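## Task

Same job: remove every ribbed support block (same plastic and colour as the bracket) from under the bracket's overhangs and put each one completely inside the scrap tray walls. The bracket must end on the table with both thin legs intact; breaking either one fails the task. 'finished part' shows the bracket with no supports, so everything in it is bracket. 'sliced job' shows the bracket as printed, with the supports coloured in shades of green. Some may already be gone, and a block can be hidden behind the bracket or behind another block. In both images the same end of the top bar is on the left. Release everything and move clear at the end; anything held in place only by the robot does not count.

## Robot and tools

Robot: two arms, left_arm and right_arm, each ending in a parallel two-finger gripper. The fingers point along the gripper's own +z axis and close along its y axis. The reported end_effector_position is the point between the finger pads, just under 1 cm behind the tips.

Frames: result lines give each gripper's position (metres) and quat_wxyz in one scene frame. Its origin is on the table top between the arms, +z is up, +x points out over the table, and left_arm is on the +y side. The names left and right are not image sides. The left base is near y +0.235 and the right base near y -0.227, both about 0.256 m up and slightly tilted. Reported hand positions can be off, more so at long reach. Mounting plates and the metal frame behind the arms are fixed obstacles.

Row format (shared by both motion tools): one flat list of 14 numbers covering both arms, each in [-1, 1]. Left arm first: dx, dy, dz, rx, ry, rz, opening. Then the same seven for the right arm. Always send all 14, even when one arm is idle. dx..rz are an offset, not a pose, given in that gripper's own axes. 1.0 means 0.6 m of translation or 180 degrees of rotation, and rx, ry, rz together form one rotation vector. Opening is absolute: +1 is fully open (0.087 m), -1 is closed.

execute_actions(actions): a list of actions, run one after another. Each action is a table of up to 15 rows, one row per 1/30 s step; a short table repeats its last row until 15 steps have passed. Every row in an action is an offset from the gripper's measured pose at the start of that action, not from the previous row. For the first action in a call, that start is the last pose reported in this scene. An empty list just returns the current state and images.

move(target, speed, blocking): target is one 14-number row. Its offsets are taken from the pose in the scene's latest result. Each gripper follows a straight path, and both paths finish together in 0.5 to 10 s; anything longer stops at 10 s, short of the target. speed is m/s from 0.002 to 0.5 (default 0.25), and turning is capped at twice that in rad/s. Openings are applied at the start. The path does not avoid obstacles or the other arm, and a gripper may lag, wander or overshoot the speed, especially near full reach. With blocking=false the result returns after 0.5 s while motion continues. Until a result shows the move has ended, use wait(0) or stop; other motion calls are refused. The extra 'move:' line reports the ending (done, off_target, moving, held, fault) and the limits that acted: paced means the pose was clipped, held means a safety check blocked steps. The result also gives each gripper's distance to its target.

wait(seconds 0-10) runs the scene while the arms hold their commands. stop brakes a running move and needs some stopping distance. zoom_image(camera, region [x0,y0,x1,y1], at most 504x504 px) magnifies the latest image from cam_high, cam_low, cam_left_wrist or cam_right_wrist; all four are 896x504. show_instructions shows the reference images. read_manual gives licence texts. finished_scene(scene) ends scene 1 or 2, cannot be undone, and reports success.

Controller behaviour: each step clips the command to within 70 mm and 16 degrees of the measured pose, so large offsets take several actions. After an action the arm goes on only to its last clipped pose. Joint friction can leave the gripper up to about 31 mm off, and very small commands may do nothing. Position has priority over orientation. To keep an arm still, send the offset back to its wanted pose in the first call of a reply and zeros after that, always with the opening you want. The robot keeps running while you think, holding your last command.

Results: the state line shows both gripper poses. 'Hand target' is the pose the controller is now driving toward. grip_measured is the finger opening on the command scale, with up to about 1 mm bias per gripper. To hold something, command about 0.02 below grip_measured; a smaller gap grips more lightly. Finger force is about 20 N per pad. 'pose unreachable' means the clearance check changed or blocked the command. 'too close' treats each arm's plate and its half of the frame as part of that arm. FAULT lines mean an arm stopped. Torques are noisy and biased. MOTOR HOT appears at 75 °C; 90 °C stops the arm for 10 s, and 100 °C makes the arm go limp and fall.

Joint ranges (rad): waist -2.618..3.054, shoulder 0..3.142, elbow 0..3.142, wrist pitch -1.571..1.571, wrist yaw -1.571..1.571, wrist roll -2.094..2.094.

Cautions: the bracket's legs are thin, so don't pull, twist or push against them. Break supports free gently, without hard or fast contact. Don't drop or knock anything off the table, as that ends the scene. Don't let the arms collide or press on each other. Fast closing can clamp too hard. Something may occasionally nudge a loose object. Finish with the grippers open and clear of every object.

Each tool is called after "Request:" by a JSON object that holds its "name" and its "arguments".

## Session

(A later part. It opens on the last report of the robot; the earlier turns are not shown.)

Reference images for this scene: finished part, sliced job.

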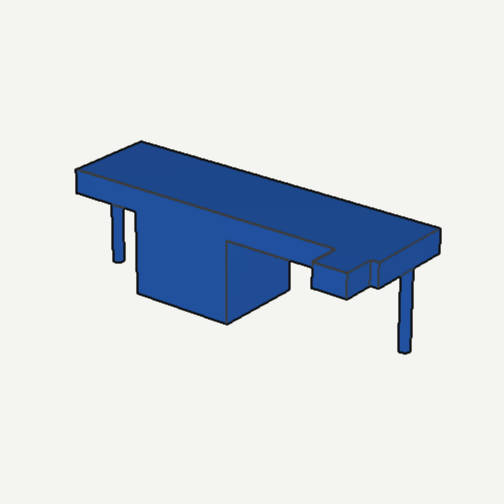

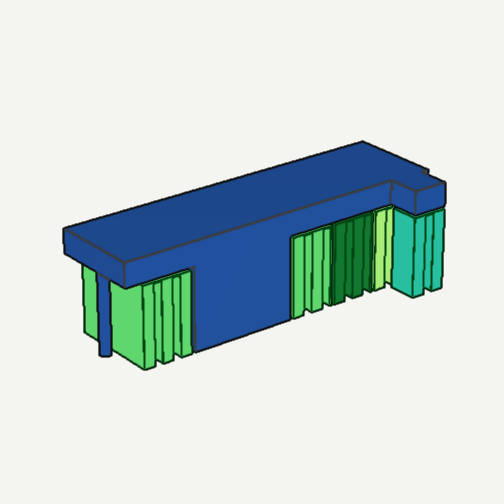

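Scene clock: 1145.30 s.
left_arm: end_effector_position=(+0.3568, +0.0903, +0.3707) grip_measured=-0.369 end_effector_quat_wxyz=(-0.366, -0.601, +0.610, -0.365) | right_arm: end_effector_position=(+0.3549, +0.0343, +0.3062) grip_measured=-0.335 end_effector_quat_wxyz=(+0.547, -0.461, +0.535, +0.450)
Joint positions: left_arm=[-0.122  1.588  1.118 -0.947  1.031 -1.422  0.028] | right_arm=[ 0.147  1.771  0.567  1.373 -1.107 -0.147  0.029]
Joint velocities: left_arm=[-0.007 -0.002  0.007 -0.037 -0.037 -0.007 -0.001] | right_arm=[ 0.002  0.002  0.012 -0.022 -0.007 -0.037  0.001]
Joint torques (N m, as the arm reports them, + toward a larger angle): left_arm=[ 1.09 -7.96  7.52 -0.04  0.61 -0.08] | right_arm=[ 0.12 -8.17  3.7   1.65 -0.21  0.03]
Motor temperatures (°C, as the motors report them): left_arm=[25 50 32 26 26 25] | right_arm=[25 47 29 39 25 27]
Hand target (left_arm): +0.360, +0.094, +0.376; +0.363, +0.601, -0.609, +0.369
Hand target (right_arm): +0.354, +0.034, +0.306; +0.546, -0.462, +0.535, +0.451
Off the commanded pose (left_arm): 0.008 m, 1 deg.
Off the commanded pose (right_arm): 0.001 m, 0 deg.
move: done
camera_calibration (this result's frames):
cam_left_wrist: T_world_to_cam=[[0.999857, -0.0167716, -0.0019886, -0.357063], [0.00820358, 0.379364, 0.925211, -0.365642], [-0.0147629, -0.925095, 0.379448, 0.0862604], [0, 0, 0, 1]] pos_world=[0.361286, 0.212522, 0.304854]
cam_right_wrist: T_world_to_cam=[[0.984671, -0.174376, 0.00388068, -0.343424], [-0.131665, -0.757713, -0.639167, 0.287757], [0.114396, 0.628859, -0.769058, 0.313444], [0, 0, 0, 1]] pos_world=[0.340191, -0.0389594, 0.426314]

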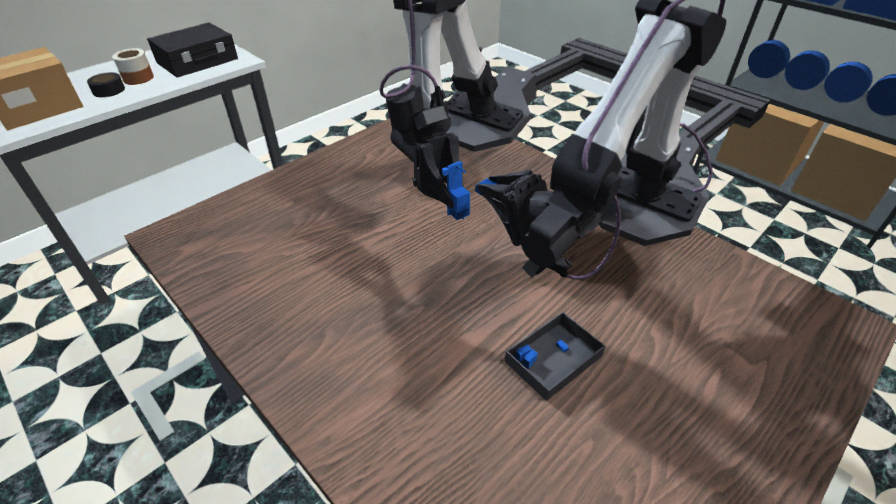

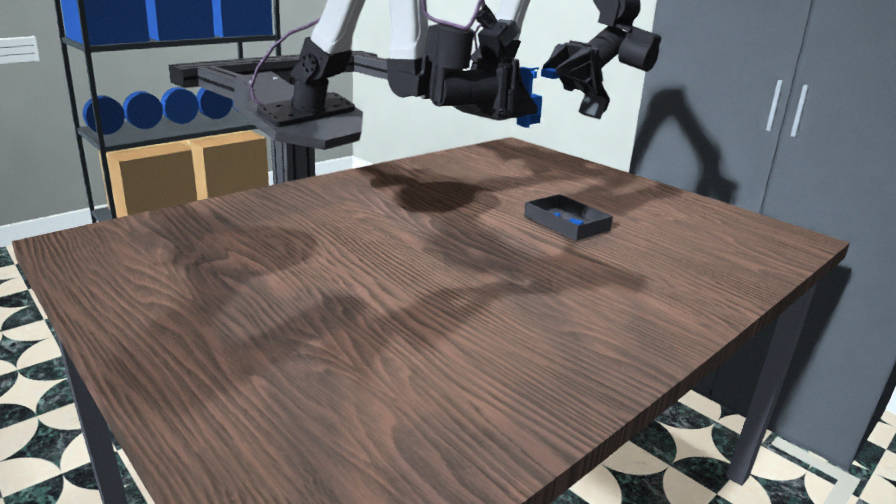

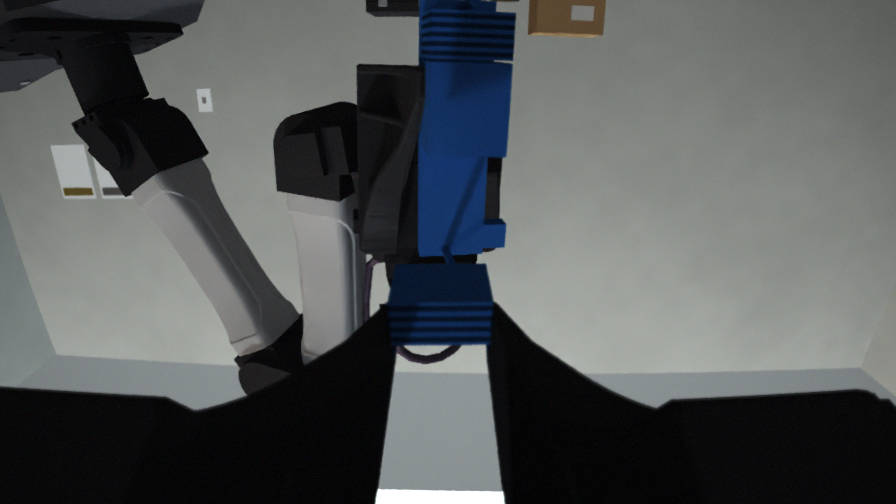

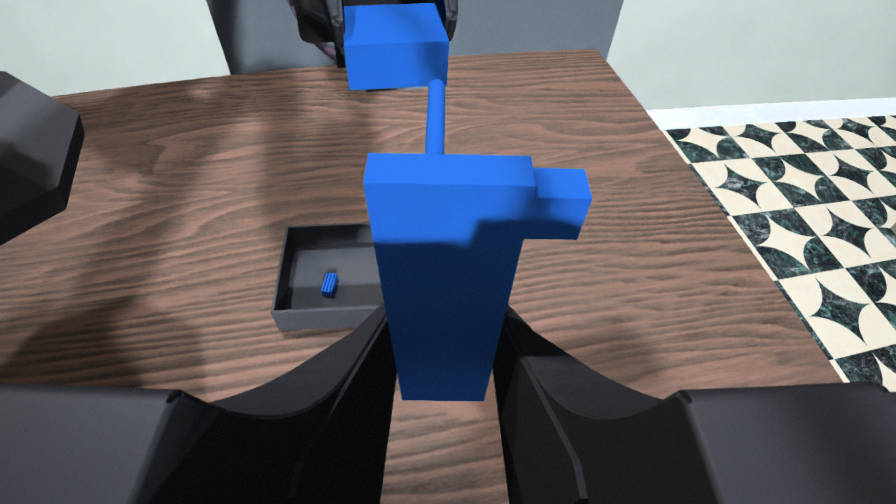

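Request:
{"name": "move", "arguments": {"target": [-0.5517,0.0205,-0.0430,-0.0185,-0.4993,0.0534,-0.40, 0,0,0,0,0,0,-0.37], "speed": 0.25}}

Scene clock: 1179.10 s.
left_arm: end_effector_position=(+0.3628, +0.2689, +0.0985) grip_measured=-0.369 end_effector_quat_wxyz=(+0.196, -0.633, +0.735, +0.141) | right_arm: end_effector_position=(+0.3549, +0.0343, +0.3062) grip_measured=-0.335 end_effector_quat_wxyz=(+0.547, -0.461, +0.535, +0.450)
Joint positions: left_arm=[-0.224  1.935  0.859 -0.111 -0.556 -1.42   0.028] | right_arm=[ 0.147  1.771  0.567  1.373 -1.107 -0.147  0.029]
Joint velocities: left_arm=[-0.007 -0.007  0.007  0.022 -0.007  0.037 -0.001] | right_arm=[-0.002 -0.002 -0.002  0.022  0.007 -0.051 -0.   ]
Joint torques (N m, as the arm reports them, + toward a larger angle): left_arm=[-1.18 -6.64  1.32  0.68 -0.37 -0.21] | right_arm=[ 0.11 -8.07  3.76  1.67 -0.16  0.03]
Motor temperatures (°C, as the motors report them): left_arm=[25 49 34 26 26 25] | right_arm=[25 46 29 39 25 27]
Hand target (left_arm): +0.350, +0.266, +0.089; +0.187, -0.628, +0.740, +0.151
Hand target (right_arm): +0.355, +0.034, +0.306; +0.547, -0.461, +0.535, +0.450
Off the commanded pose (left_arm): 0.017 m, 2 deg.
Off the commanded pose (right_arm): 0.000 m, 0 deg.
move: off_target (left_arm)
camera_calibration (this result's frames):
cam_left_wrist: T_world_to_cam=[[0.987915, -0.150666, 0.0363722, -0.324044], [-0.153186, -0.913383, 0.377181, 0.278514], [-0.0236066, -0.378195, -0.925425, 0.339529], [0, 0, 0, 1]] pos_world=[0.370808, 0.333976, 0.220944]
cam_right_wrist: T_world_to_cam=[[0.984671, -0.174376, 0.00388068, -0.343424], [-0.131665, -0.757713, -0.639167, 0.287757], [0.114396, 0.628859, -0.769058, 0.313444], [0, 0, 0, 1]] pos_world=[0.340191, -0.0389594, 0.426314]

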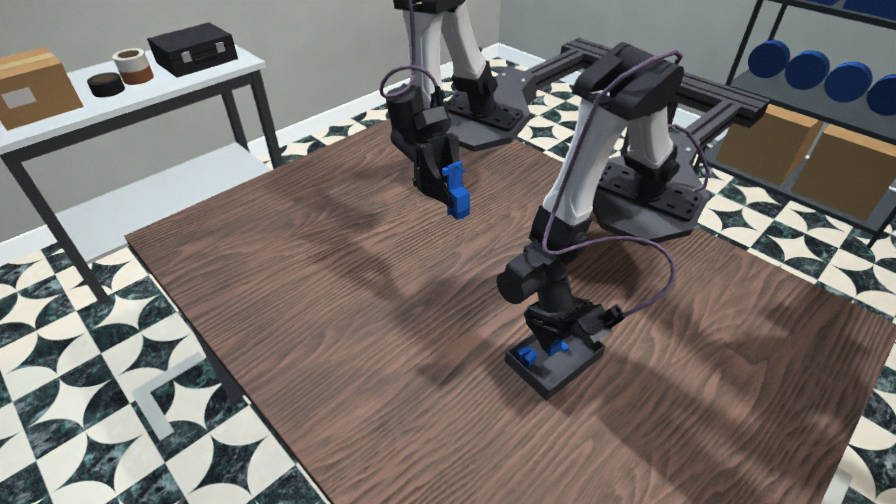

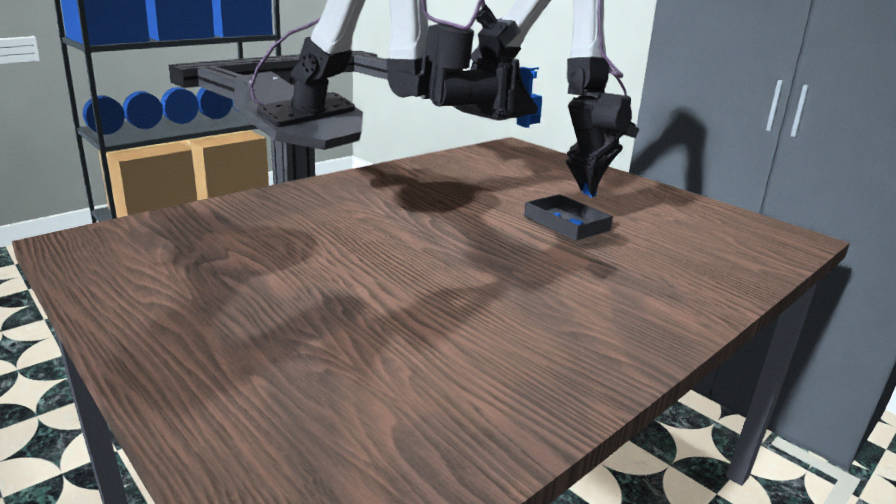

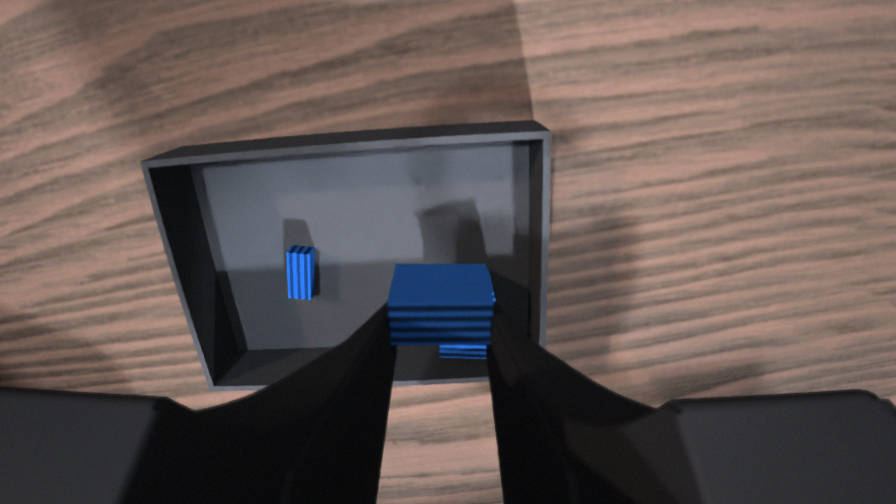

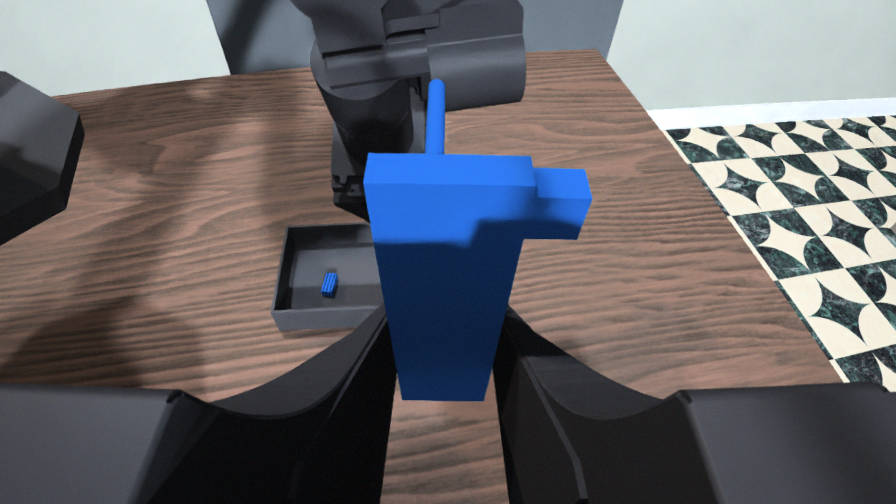

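Request:
{"name": "zoom_image", "arguments": {"camera": "cam_left_wrist", "region": [130, 110, 570, 400]}}

Region (130, 110, 570, 400) of cam_left_wrist's 896x504 image, scaled by 1.145, with more detail than that image has; it fills the top 332 rows of this view, and the rest is white.

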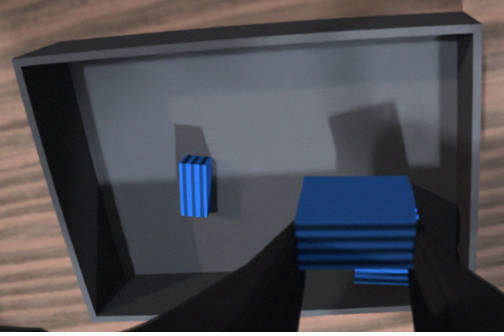

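Request:
{"name": "move", "arguments": {"target": [0.0633,0.0303,0.1188,-0.0097,0,0.0095,-0.40, 0,0,0,0,0,0,-0.37], "speed": 0.04}}

Scene clock: 1206.60 s.
left_arm: end_effector_position=(+0.3432, +0.2678, +0.0234) grip_measured=-0.369 end_effector_quat_wxyz=(+0.184, -0.623, +0.744, +0.156) | right_arm: end_effector_position=(+0.3549, +0.0343, +0.3062) grip_measured=-0.335 end_effector_quat_wxyz=(+0.547, -0.461, +0.535, +0.450)
Joint positions: left_arm=[-0.214  2.221  0.876  0.128 -0.557 -1.392  0.028] | right_arm=[ 0.147  1.771  0.567  1.373 -1.107 -0.147  0.029]
Joint velocities: left_arm=[ 0.002  0.002  0.002  0.022 -0.051 -0.037 -0.001] | right_arm=[ 0.002 -0.017 -0.002  0.007  0.051 -0.007 -0.001]
Joint torques (N m, as the arm reports them, + toward a larger angle): left_arm=[ 0.93 -6.63  3.48  0.64 -0.29 -0.1 ] | right_arm=[ 0.12 -8.15  3.76  1.69 -0.16  0.05]
Motor temperatures (°C, as the motors report them): left_arm=[25 47 32 26 26 25] | right_arm=[25 46 29 40 25 27]
Hand target (left_arm): +0.347, +0.271, +0.017; +0.185, -0.625, +0.742, +0.155
Hand target (right_arm): +0.355, +0.034, +0.306; +0.547, -0.461, +0.535, +0.450
Off the commanded pose (left_arm): 0.009 m, 0 deg.
Off the commanded pose (right_arm): 0.000 m, 0 deg.
move: done
camera_calibration (this result's frames):
cam_left_wrist: T_world_to_cam=[[0.985728, -0.168149, -0.00808114, -0.29561], [-0.152743, -0.913532, 0.377001, 0.302755], [-0.0707749, -0.370386, -0.926178, 0.28333], [0, 0, 0, 1]] pos_world=[0.357688, 0.331812, 0.145886]
cam_right_wrist: T_world_to_cam=[[0.984671, -0.174376, 0.00388068, -0.343424], [-0.131665, -0.757713, -0.639167, 0.287757], [0.114396, 0.628859, -0.769058, 0.313444], [0, 0, 0, 1]] pos_world=[0.340191, -0.0389594, 0.426314]

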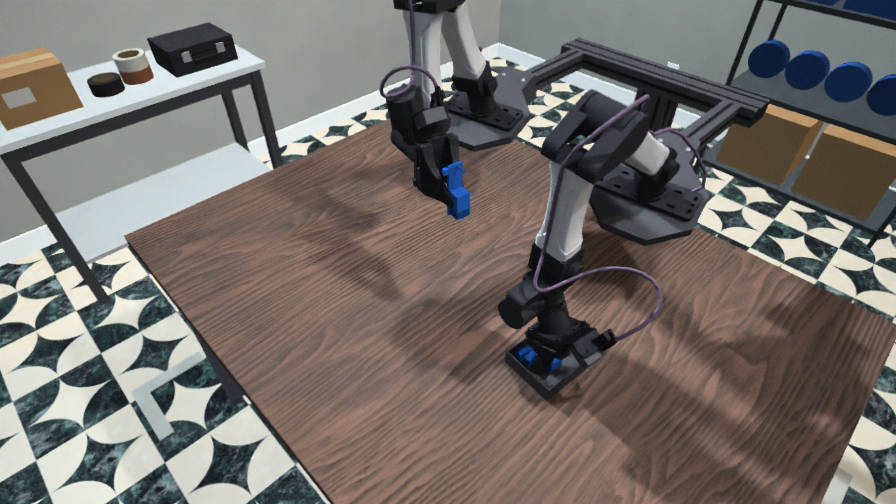

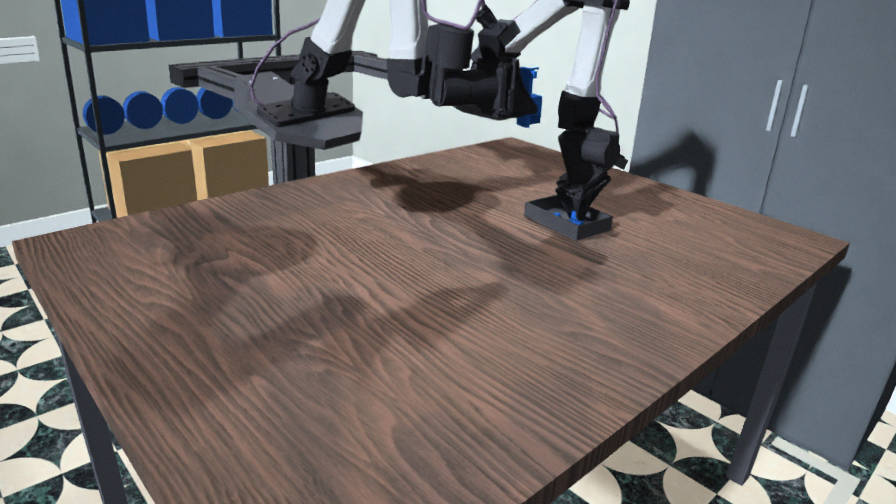

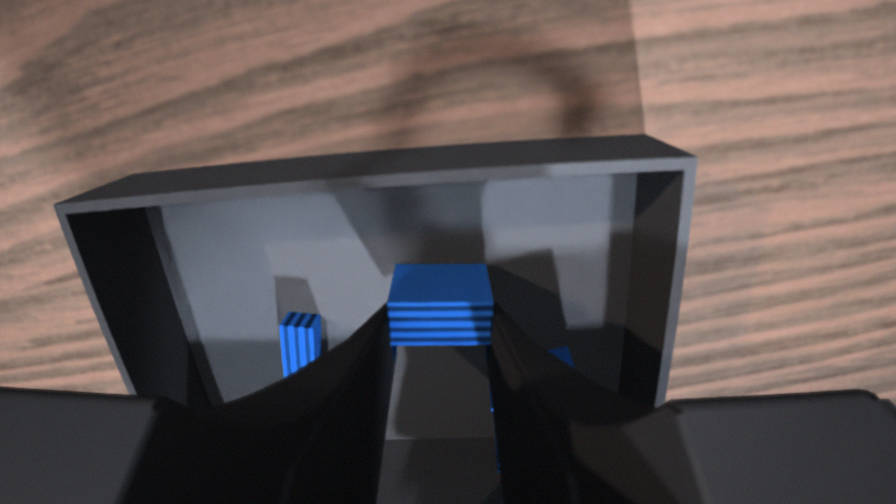

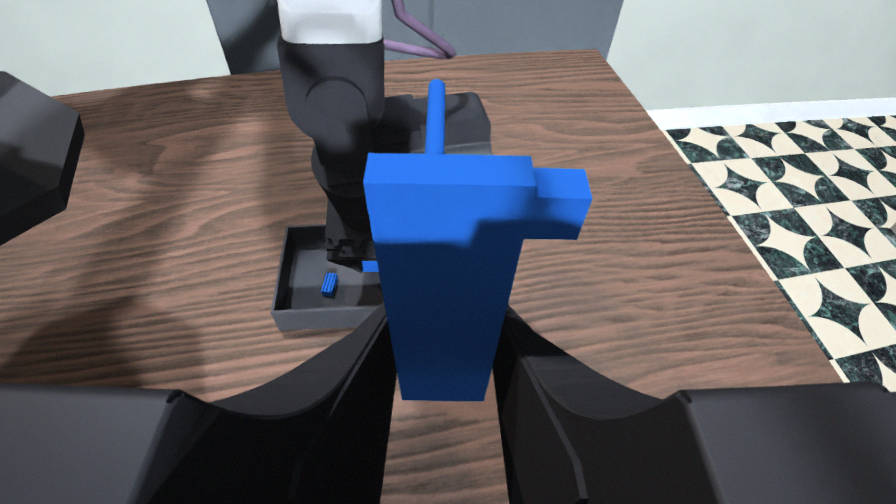

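Request:
{"name": "move", "arguments": {"target": [0.0078,0,0.0147,0,0,0,-0.40, 0,0,0,0,0,0,-0.37], "speed": 0.02}}

Scene clock: 1220.53 s.
left_arm: end_effector_position=(+0.3460, +0.2678, +0.0236) grip_measured=-0.369 end_effector_quat_wxyz=(+0.188, -0.624, +0.743, +0.153) | right_arm: end_effector_position=(+0.3549, +0.0343, +0.3062) grip_measured=-0.335 end_effector_quat_wxyz=(+0.547, -0.461, +0.535, +0.450)
Joint positions: left_arm=[-0.214  2.221  0.876  0.139 -0.557 -1.391  0.028] | right_arm=[ 0.147  1.771  0.567  1.373 -1.107 -0.147  0.029]
Joint velocities: left_arm=[ 0.002  0.022  0.007  0.066 -0.081 -0.022 -0.   ] | right_arm=[-0.002 -0.012 -0.002 -0.007 -0.051  0.051 -0.   ]
Joint torques (N m, as the arm reports them, + toward a larger angle): left_arm=[ 0.05 -5.96  2.8   0.68 -0.3  -0.14] | right_arm=[ 0.12 -8.09  3.83  1.7  -0.19  0.03]
Motor temperatures (°C, as the motors report them): left_arm=[25 47 32 26 26 25] | right_arm=[25 46 29 40 25 27]
Hand target (left_arm): +0.343, +0.268, +0.014; +0.184, -0.623, +0.744, +0.156
Hand target (right_arm): +0.355, +0.034, +0.306; +0.547, -0.461, +0.535, +0.450
Off the commanded pose (left_arm): 0.011 m, 1 deg.
Off the commanded pose (right_arm): 0.000 m, 0 deg.
move: off_target (left_arm)
camera_calibration (this result's frames):
cam_left_wrist: T_world_to_cam=[[0.985846, -0.167628, 0.00303294, -0.298801], [-0.156485, -0.91352, 0.375491, 0.304399], [-0.060172, -0.370651, -0.926821, 0.280069], [0, 0, 0, 1]] pos_world=[0.359058, 0.331795, 0.146181]
cam_right_wrist: T_world_to_cam=[[0.984671, -0.174376, 0.00388068, -0.343424], [-0.131665, -0.757713, -0.639167, 0.287757], [0.114396, 0.628859, -0.769058, 0.313444], [0, 0, 0, 1]] pos_world=[0.340191, -0.0389594, 0.426314]

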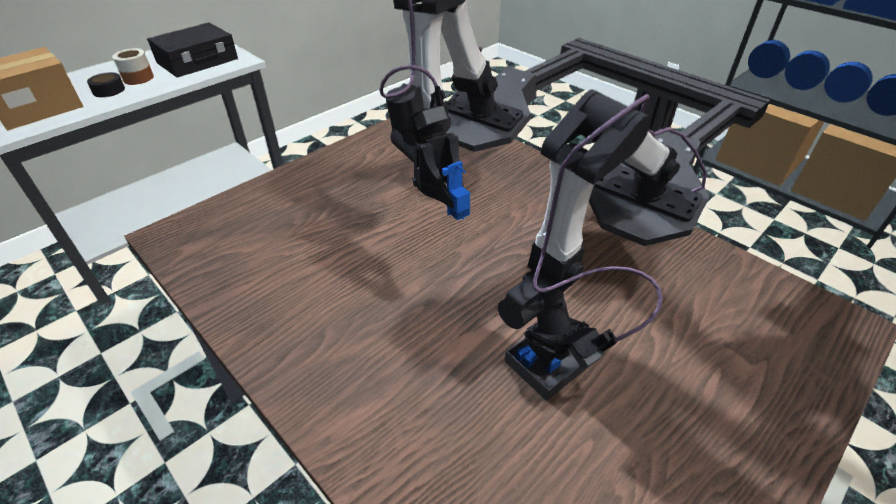

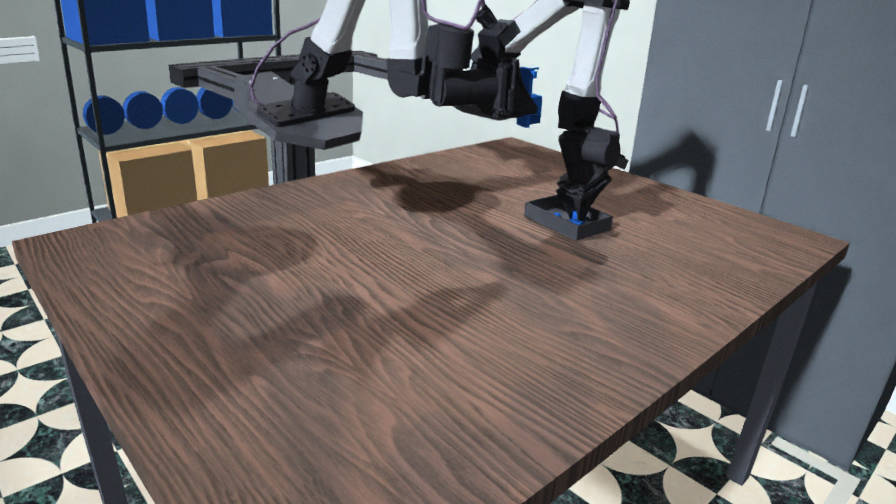

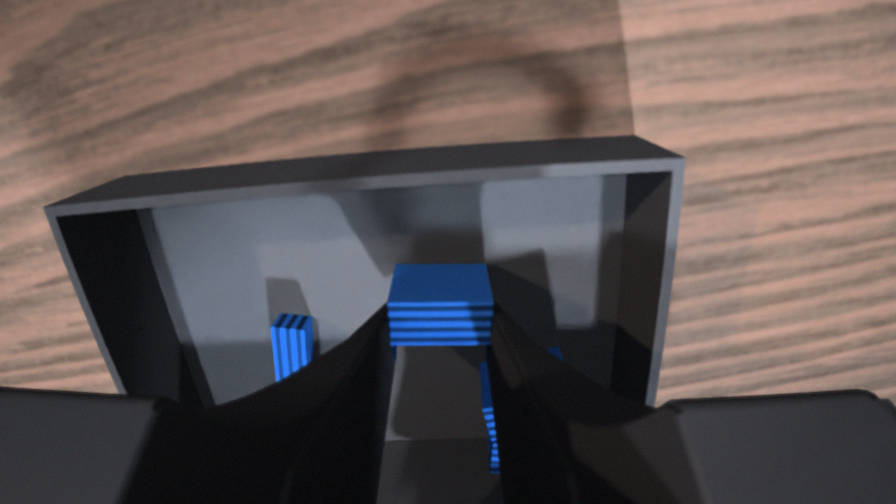

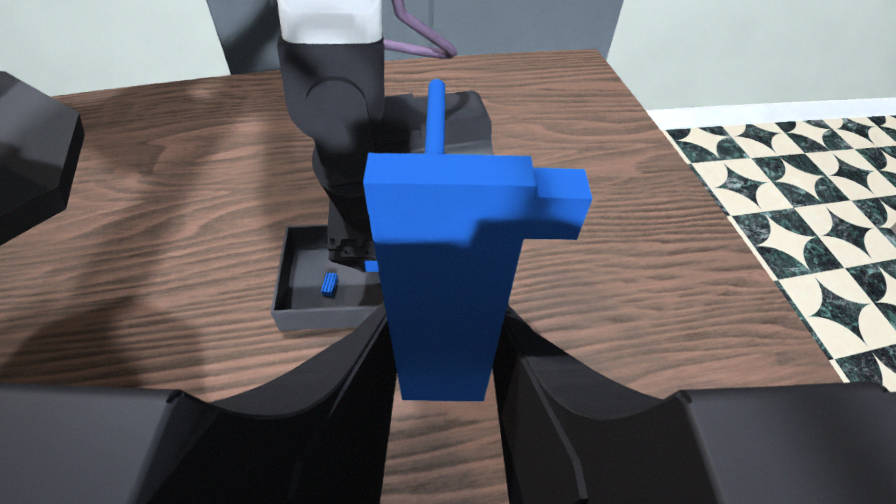

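Request:
{"name": "execute_actions", "arguments": {"actions": [[[0,0,0,0,0,0,-0.38, 0,0,0,0,0,0,-0.37],[0,0,0,0,0,0,-0.37, 0,0,0,0,0,0,-0.37],[0,0,0,0,0,0,-0.36, 0,0,0,0,0,0,-0.37],[0,0,0,0,0,0,-0.35, 0,0,0,0,0,0,-0.37],[0,0,0,0,0,0,-0.34, 0,0,0,0,0,0,-0.37],[0,0,0,0,0,0,-0.32, 0,0,0,0,0,0,-0.37],[0,0,0,0,0,0,-0.30, 0,0,0,0,0,0,-0.37],[0,0,0,0,0,0,-0.27, 0,0,0,0,0,0,-0.37],[0,0,0,0,0,0,-0.24, 0,0,0,0,0,0,-0.37],[0,0,0,0,0,0,-0.20, 0,0,0,0,0,0,-0.37],[0,0,0,0,0,0,-0.16, 0,0,0,0,0,0,-0.37],[0,0,0,0,0,0,-0.12, 0,0,0,0,0,0,-0.37],[0,0,0,0,0,0,-0.08, 0,0,0,0,0,0,-0.37],[0,0,0,0,0,0,-0.04, 0,0,0,0,0,0,-0.37],[0,0,0,0,0,0,0.0, 0,0,0,0,0,0,-0.37]]]}}

Scene clock: 1227.27 s.
left_arm: end_effector_position=(+0.3463, +0.2678, +0.0236) grip_measured=-0.018 end_effector_quat_wxyz=(+0.188, -0.624, +0.743, +0.152) | right_arm: end_effector_position=(+0.3549, +0.0343, +0.3062) grip_measured=-0.335 end_effector_quat_wxyz=(+0.547, -0.461, +0.535, +0.450)
Joint positions: left_arm=[-0.214  2.221  0.876  0.141 -0.557 -1.391  0.043] | right_arm=[ 0.147  1.771  0.567  1.373 -1.107 -0.147  0.029]
Joint velocities: left_arm=[ 0.002 -0.002 -0.022 -0.007 -0.022 -0.037  0.031] | right_arm=[-0.012  0.007 -0.022  0.007 -0.022 -0.051 -0.   ]
Joint torques (N m, as the arm reports them, + toward a larger angle): left_arm=[-0.14 -8.77  1.63  0.51 -0.35 -0.15] | right_arm=[ 0.09 -8.16  3.76  1.67 -0.17  0.01]
Motor temperatures (°C, as the motors report them): left_arm=[25 46 32 26 26 25] | right_arm=[25 46 29 40 25 27]
Hand target (left_arm): +0.346, +0.268, +0.024; +0.188, -0.624, +0.743, +0.153
Hand target (right_arm): +0.355, +0.034, +0.306; +0.547, -0.461, +0.535, +0.450
Off the commanded pose (left_arm): 0.000 m, 0 deg.
Off the commanded pose (right_arm): 0.000 m, 0 deg.
camera_calibration (this result's frames):
cam_left_wrist: T_world_to_cam=[[0.985859, -0.167513, 0.00453874, -0.299241], [-0.15695, -0.913524, 0.375287, 0.304609], [-0.0587193, -0.370692, -0.926898, 0.27962], [0, 0, 0, 1]] pos_world=[0.359237, 0.331794, 0.146221]
cam_right_wrist: T_world_to_cam=[[0.984671, -0.174376, 0.00388068, -0.343424], [-0.131665, -0.757713, -0.639167, 0.287757], [0.114396, 0.628859, -0.769058, 0.313444], [0, 0, 0, 1]] pos_world=[0.340191, -0.0389594, 0.426314]

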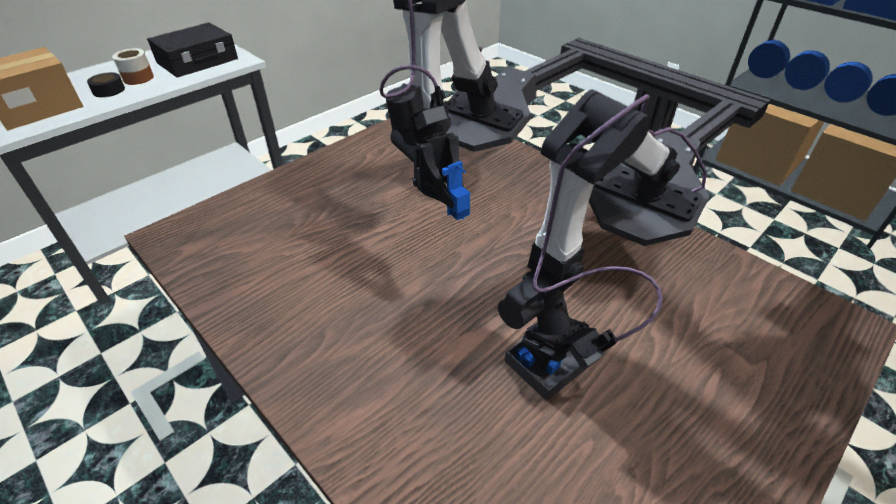

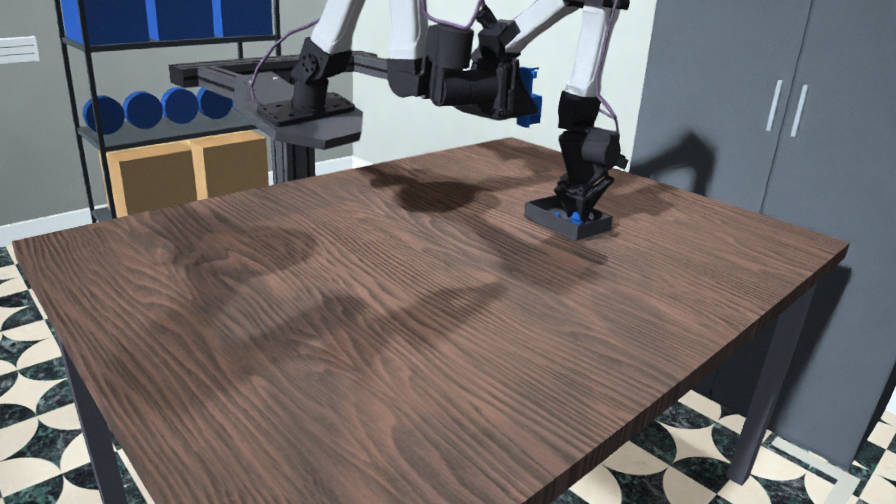

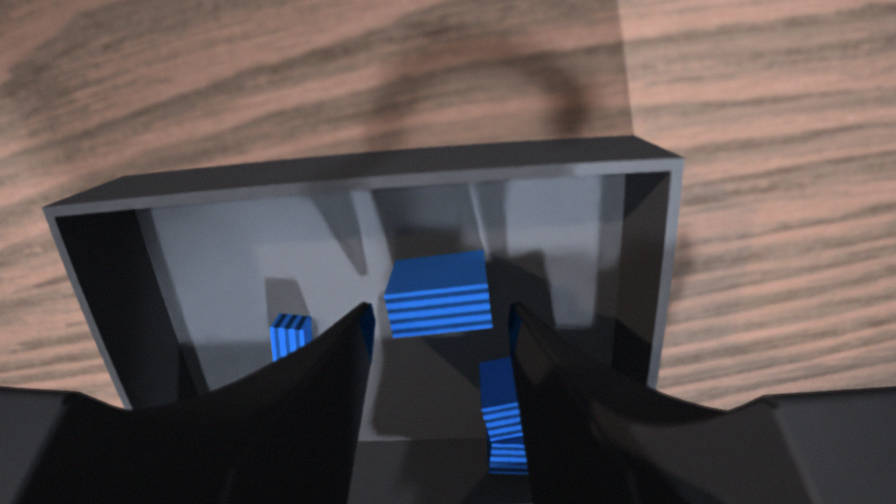

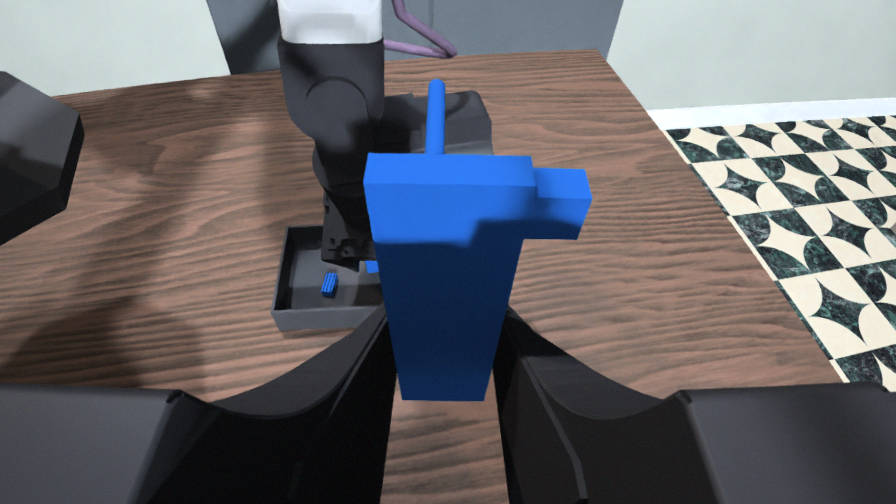

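Request:
{"name": "move", "arguments": {"target": [-0.0391,-0.0007,-0.0736,0,0,0,0.15, 0,0,0,0,0,0,-0.37], "speed": 0.06}}

Scene clock: 1242.67 s.
left_arm: end_effector_position=(+0.3607, +0.2714, +0.0732) grip_measured=+0.150 end_effector_quat_wxyz=(+0.200, -0.629, +0.738, +0.143) | right_arm: end_effector_position=(+0.3549, +0.0343, +0.3062) grip_measured=-0.335 end_effector_quat_wxyz=(+0.547, -0.461, +0.535, +0.450)
Joint positions: left_arm=[-0.214  2.028  0.854 -0.    -0.558 -1.398  0.05 ] | right_arm=[ 0.147  1.771  0.567  1.373 -1.107 -0.147  0.029]
Joint velocities: left_arm=[ 0.012 -0.012 -0.002  0.007 -0.022 -0.007 -0.   ] | right_arm=[ 0.017  0.007 -0.017  0.051  0.037  0.007 -0.   ]
Joint torques (N m, as the arm reports them, + toward a larger angle): left_arm=[-1.34 -9.4   0.56  0.4  -0.35 -0.2 ] | right_arm=[ 0.05 -8.16  3.81  1.68 -0.16  0.05]
Motor temperatures (°C, as the motors report them): left_arm=[25 48 31 26 26 25] | right_arm=[25 45 29 40 25 27]
Hand target (left_arm): +0.347, +0.268, +0.074; +0.189, -0.624, +0.743, +0.152
Hand target (right_arm): +0.355, +0.034, +0.306; +0.547, -0.461, +0.535, +0.450
Off the commanded pose (left_arm): 0.015 m, 2 deg.
Off the commanded pose (right_arm): 0.000 m, 0 deg.
move: off_target (left_arm)
camera_calibration (this result's frames):
cam_left_wrist: T_world_to_cam=[[0.986469, -0.159889, 0.0362473, -0.317638], [-0.161861, -0.914678, 0.370357, 0.293957], [-0.0260613, -0.371213, -0.928182, 0.316228], [0, 0, 0, 1]] pos_world=[0.369162, 0.335477, 0.196161]
cam_right_wrist: T_world_to_cam=[[0.984671, -0.174376, 0.00388068, -0.343424], [-0.131665, -0.757713, -0.639167, 0.287757], [0.114396, 0.628859, -0.769058, 0.313444], [0, 0, 0, 1]] pos_world=[0.340191, -0.0389594, 0.426314]

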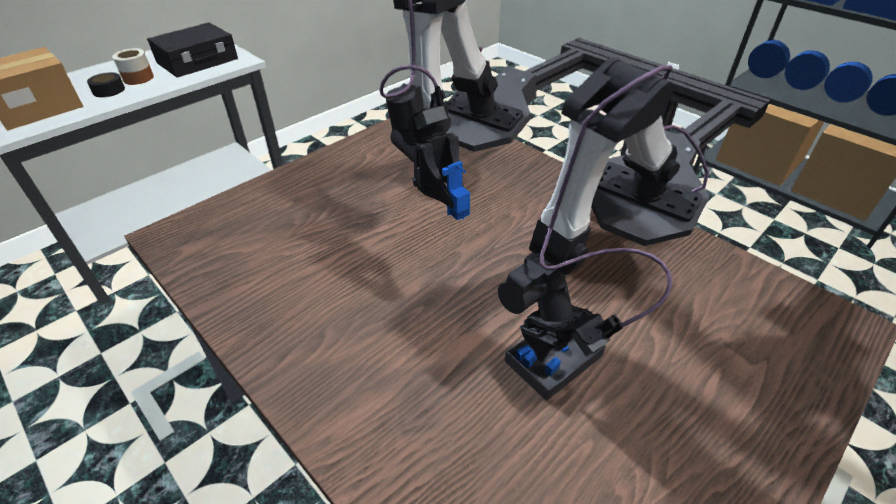

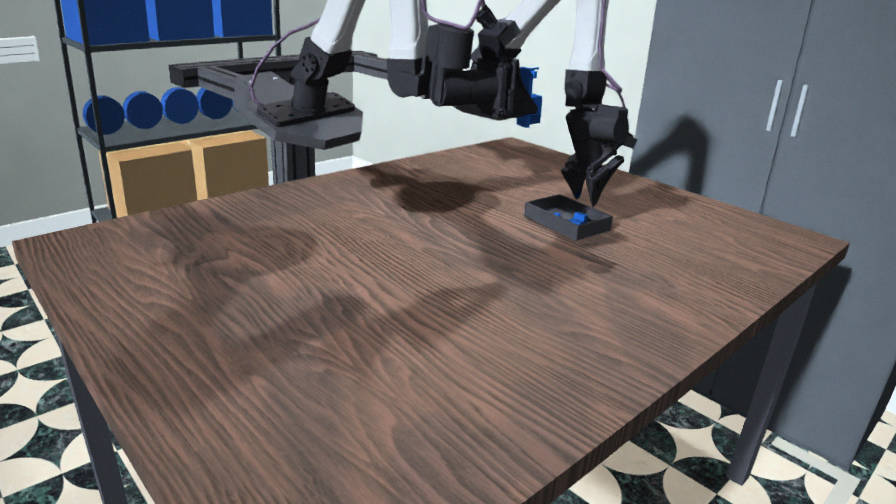

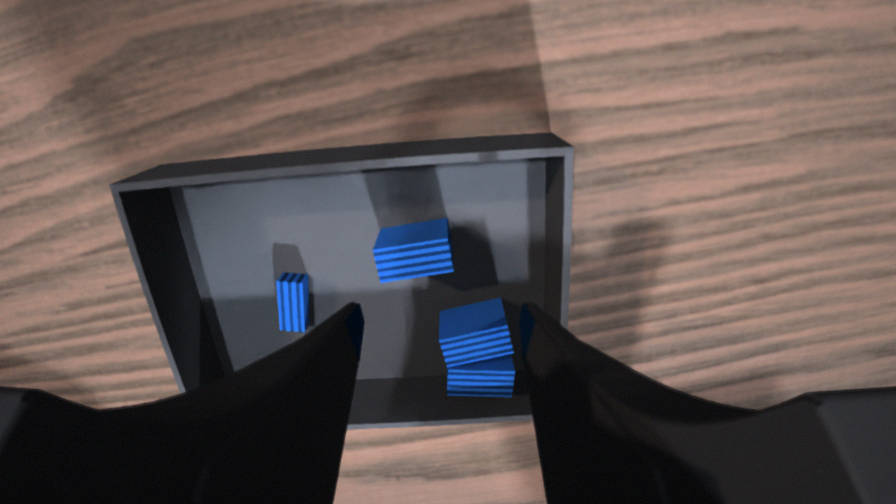

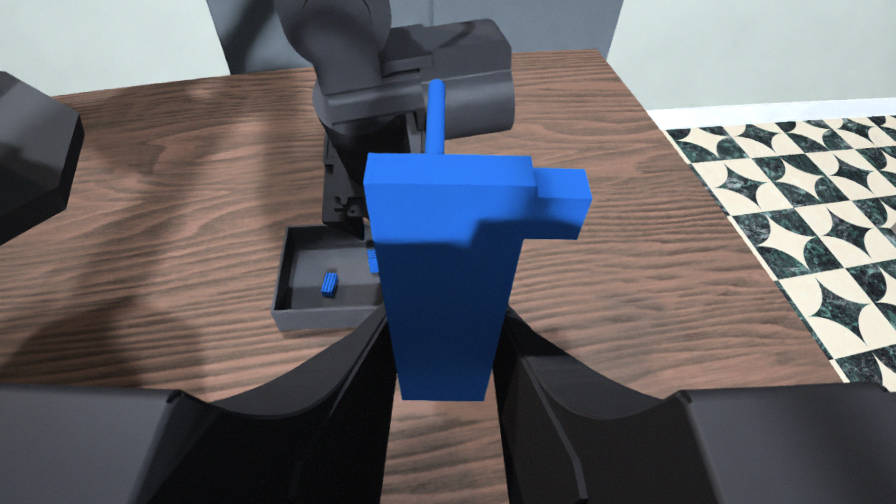

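Request:
{"name": "move", "arguments": {"target": [0.0862,-0.0506,-0.4673,0.0085,0.5863,-0.0342,0.3, 0,0.0332,0,-0.0361,0,0,-0.37], "speed": 0.25}}

Scene clock: 1310.53 s.
left_arm: end_effector_position=(+0.3500, +0.0953, +0.2992) grip_measured=+0.300 end_effector_quat_wxyz=(-0.446, -0.528, +0.581, -0.430) | right_arm: end_effector_position=(+0.3357, +0.0363, +0.2998) grip_measured=-0.335 end_effector_quat_wxyz=(+0.517, -0.486, +0.517, +0.479)
Joint positions: left_arm=[-0.072  2.011  1.163 -1.011  1.246 -0.954  0.057] | right_arm=[ 0.147  1.771  0.567  1.31  -1.207 -0.19   0.029]
Joint velocities: left_arm=[ 0.012 -0.007 -0.007  0.007  0.022 -0.022 -0.001] | right_arm=[-0.022  0.007  0.012 -0.007 -0.095  0.037 -0.   ]
Joint torques (N m, as the arm reports them, + toward a larger angle): left_arm=[-1.12 -6.96  5.46 -0.62  0.6  -0.08] | right_arm=[ 0.37 -9.44  4.05  1.52 -0.31 -0.02]
Motor temperatures (°C, as the motors report them): left_arm=[25 52 30 26 26 25] | right_arm=[25 45 29 40 25 27]
Hand target (left_arm): +0.351, +0.092, +0.296; -0.456, -0.527, +0.577, -0.426
Hand target (right_arm): +0.335, +0.038, +0.305; +0.520, -0.492, +0.509, +0.479
Off the commanded pose (left_arm): 0.005 m, 1 deg.
Off the commanded pose (right_arm): 0.006 m, 1 deg.
move: done
camera_calibration (this result's frames):
cam_left_wrist: T_world_to_cam=[[0.996637, -0.0790128, 0.0217195, -0.350307], [0.0296947, 0.595282, 0.802968, -0.292858], [-0.076374, -0.799622, 0.595627, 0.0628557], [0, 0, 0, 1]] pos_world=[0.362626, 0.196915, 0.205326]
cam_right_wrist: T_world_to_cam=[[0.997288, -0.0726707, -0.0116404, -0.327373], [-0.0636872, -0.772873, -0.631357, 0.258004], [0.0368846, 0.630386, -0.775405, 0.337365], [0, 0, 0, 1]] pos_world=[0.330473, -0.0370564, 0.420676]

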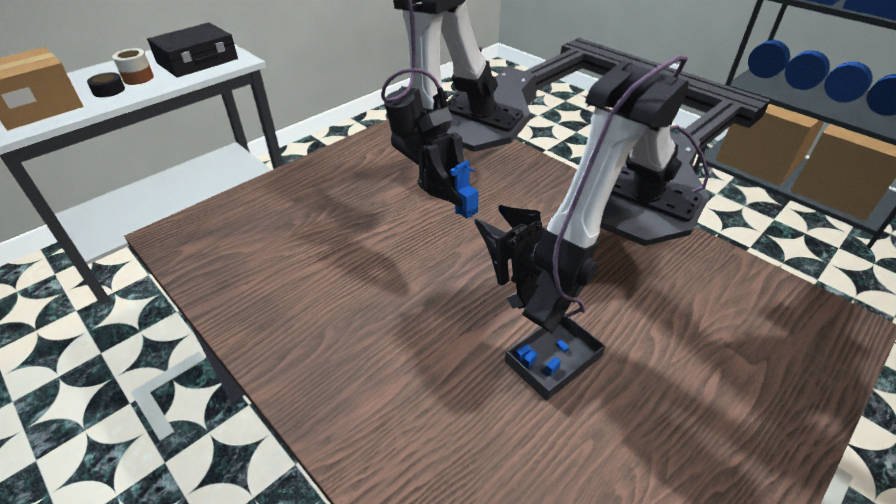

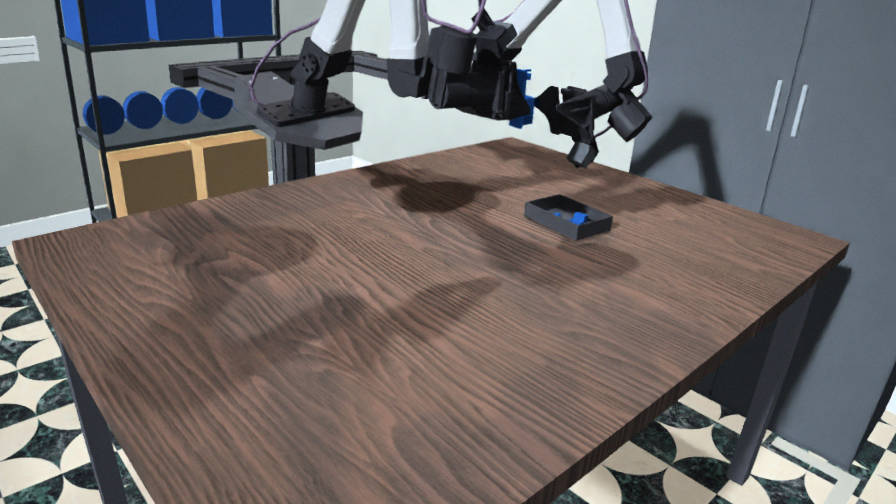

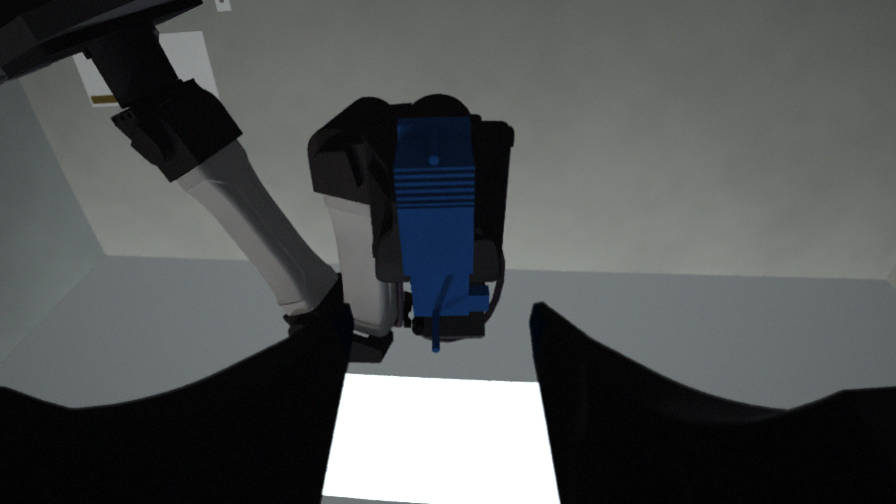

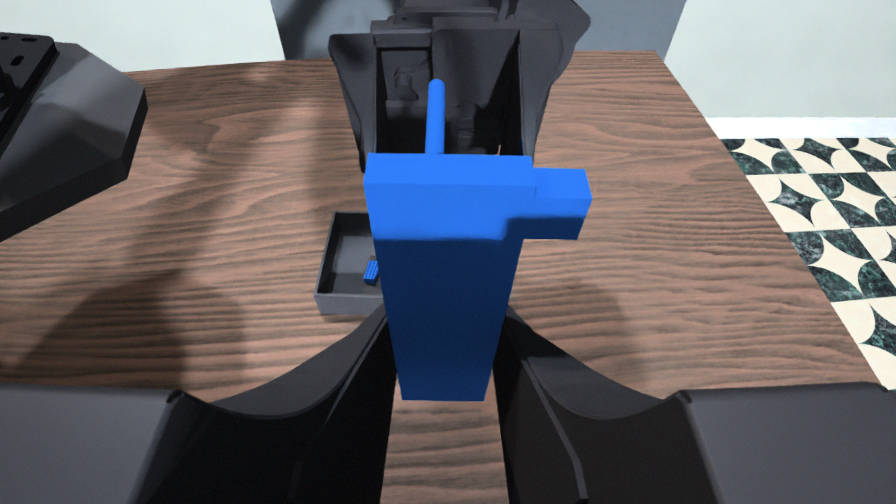

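Request:
{"name": "zoom_image", "arguments": {"camera": "cam_left_wrist", "region": [360, 90, 530, 360]}}

Region (360, 90, 530, 360) of cam_left_wrist's 896x504 image, scaled by 1.867, with more detail than that image has; it fills the left 317 columns of this view, and the rest is white.

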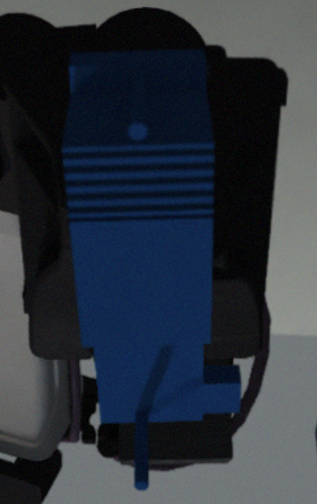

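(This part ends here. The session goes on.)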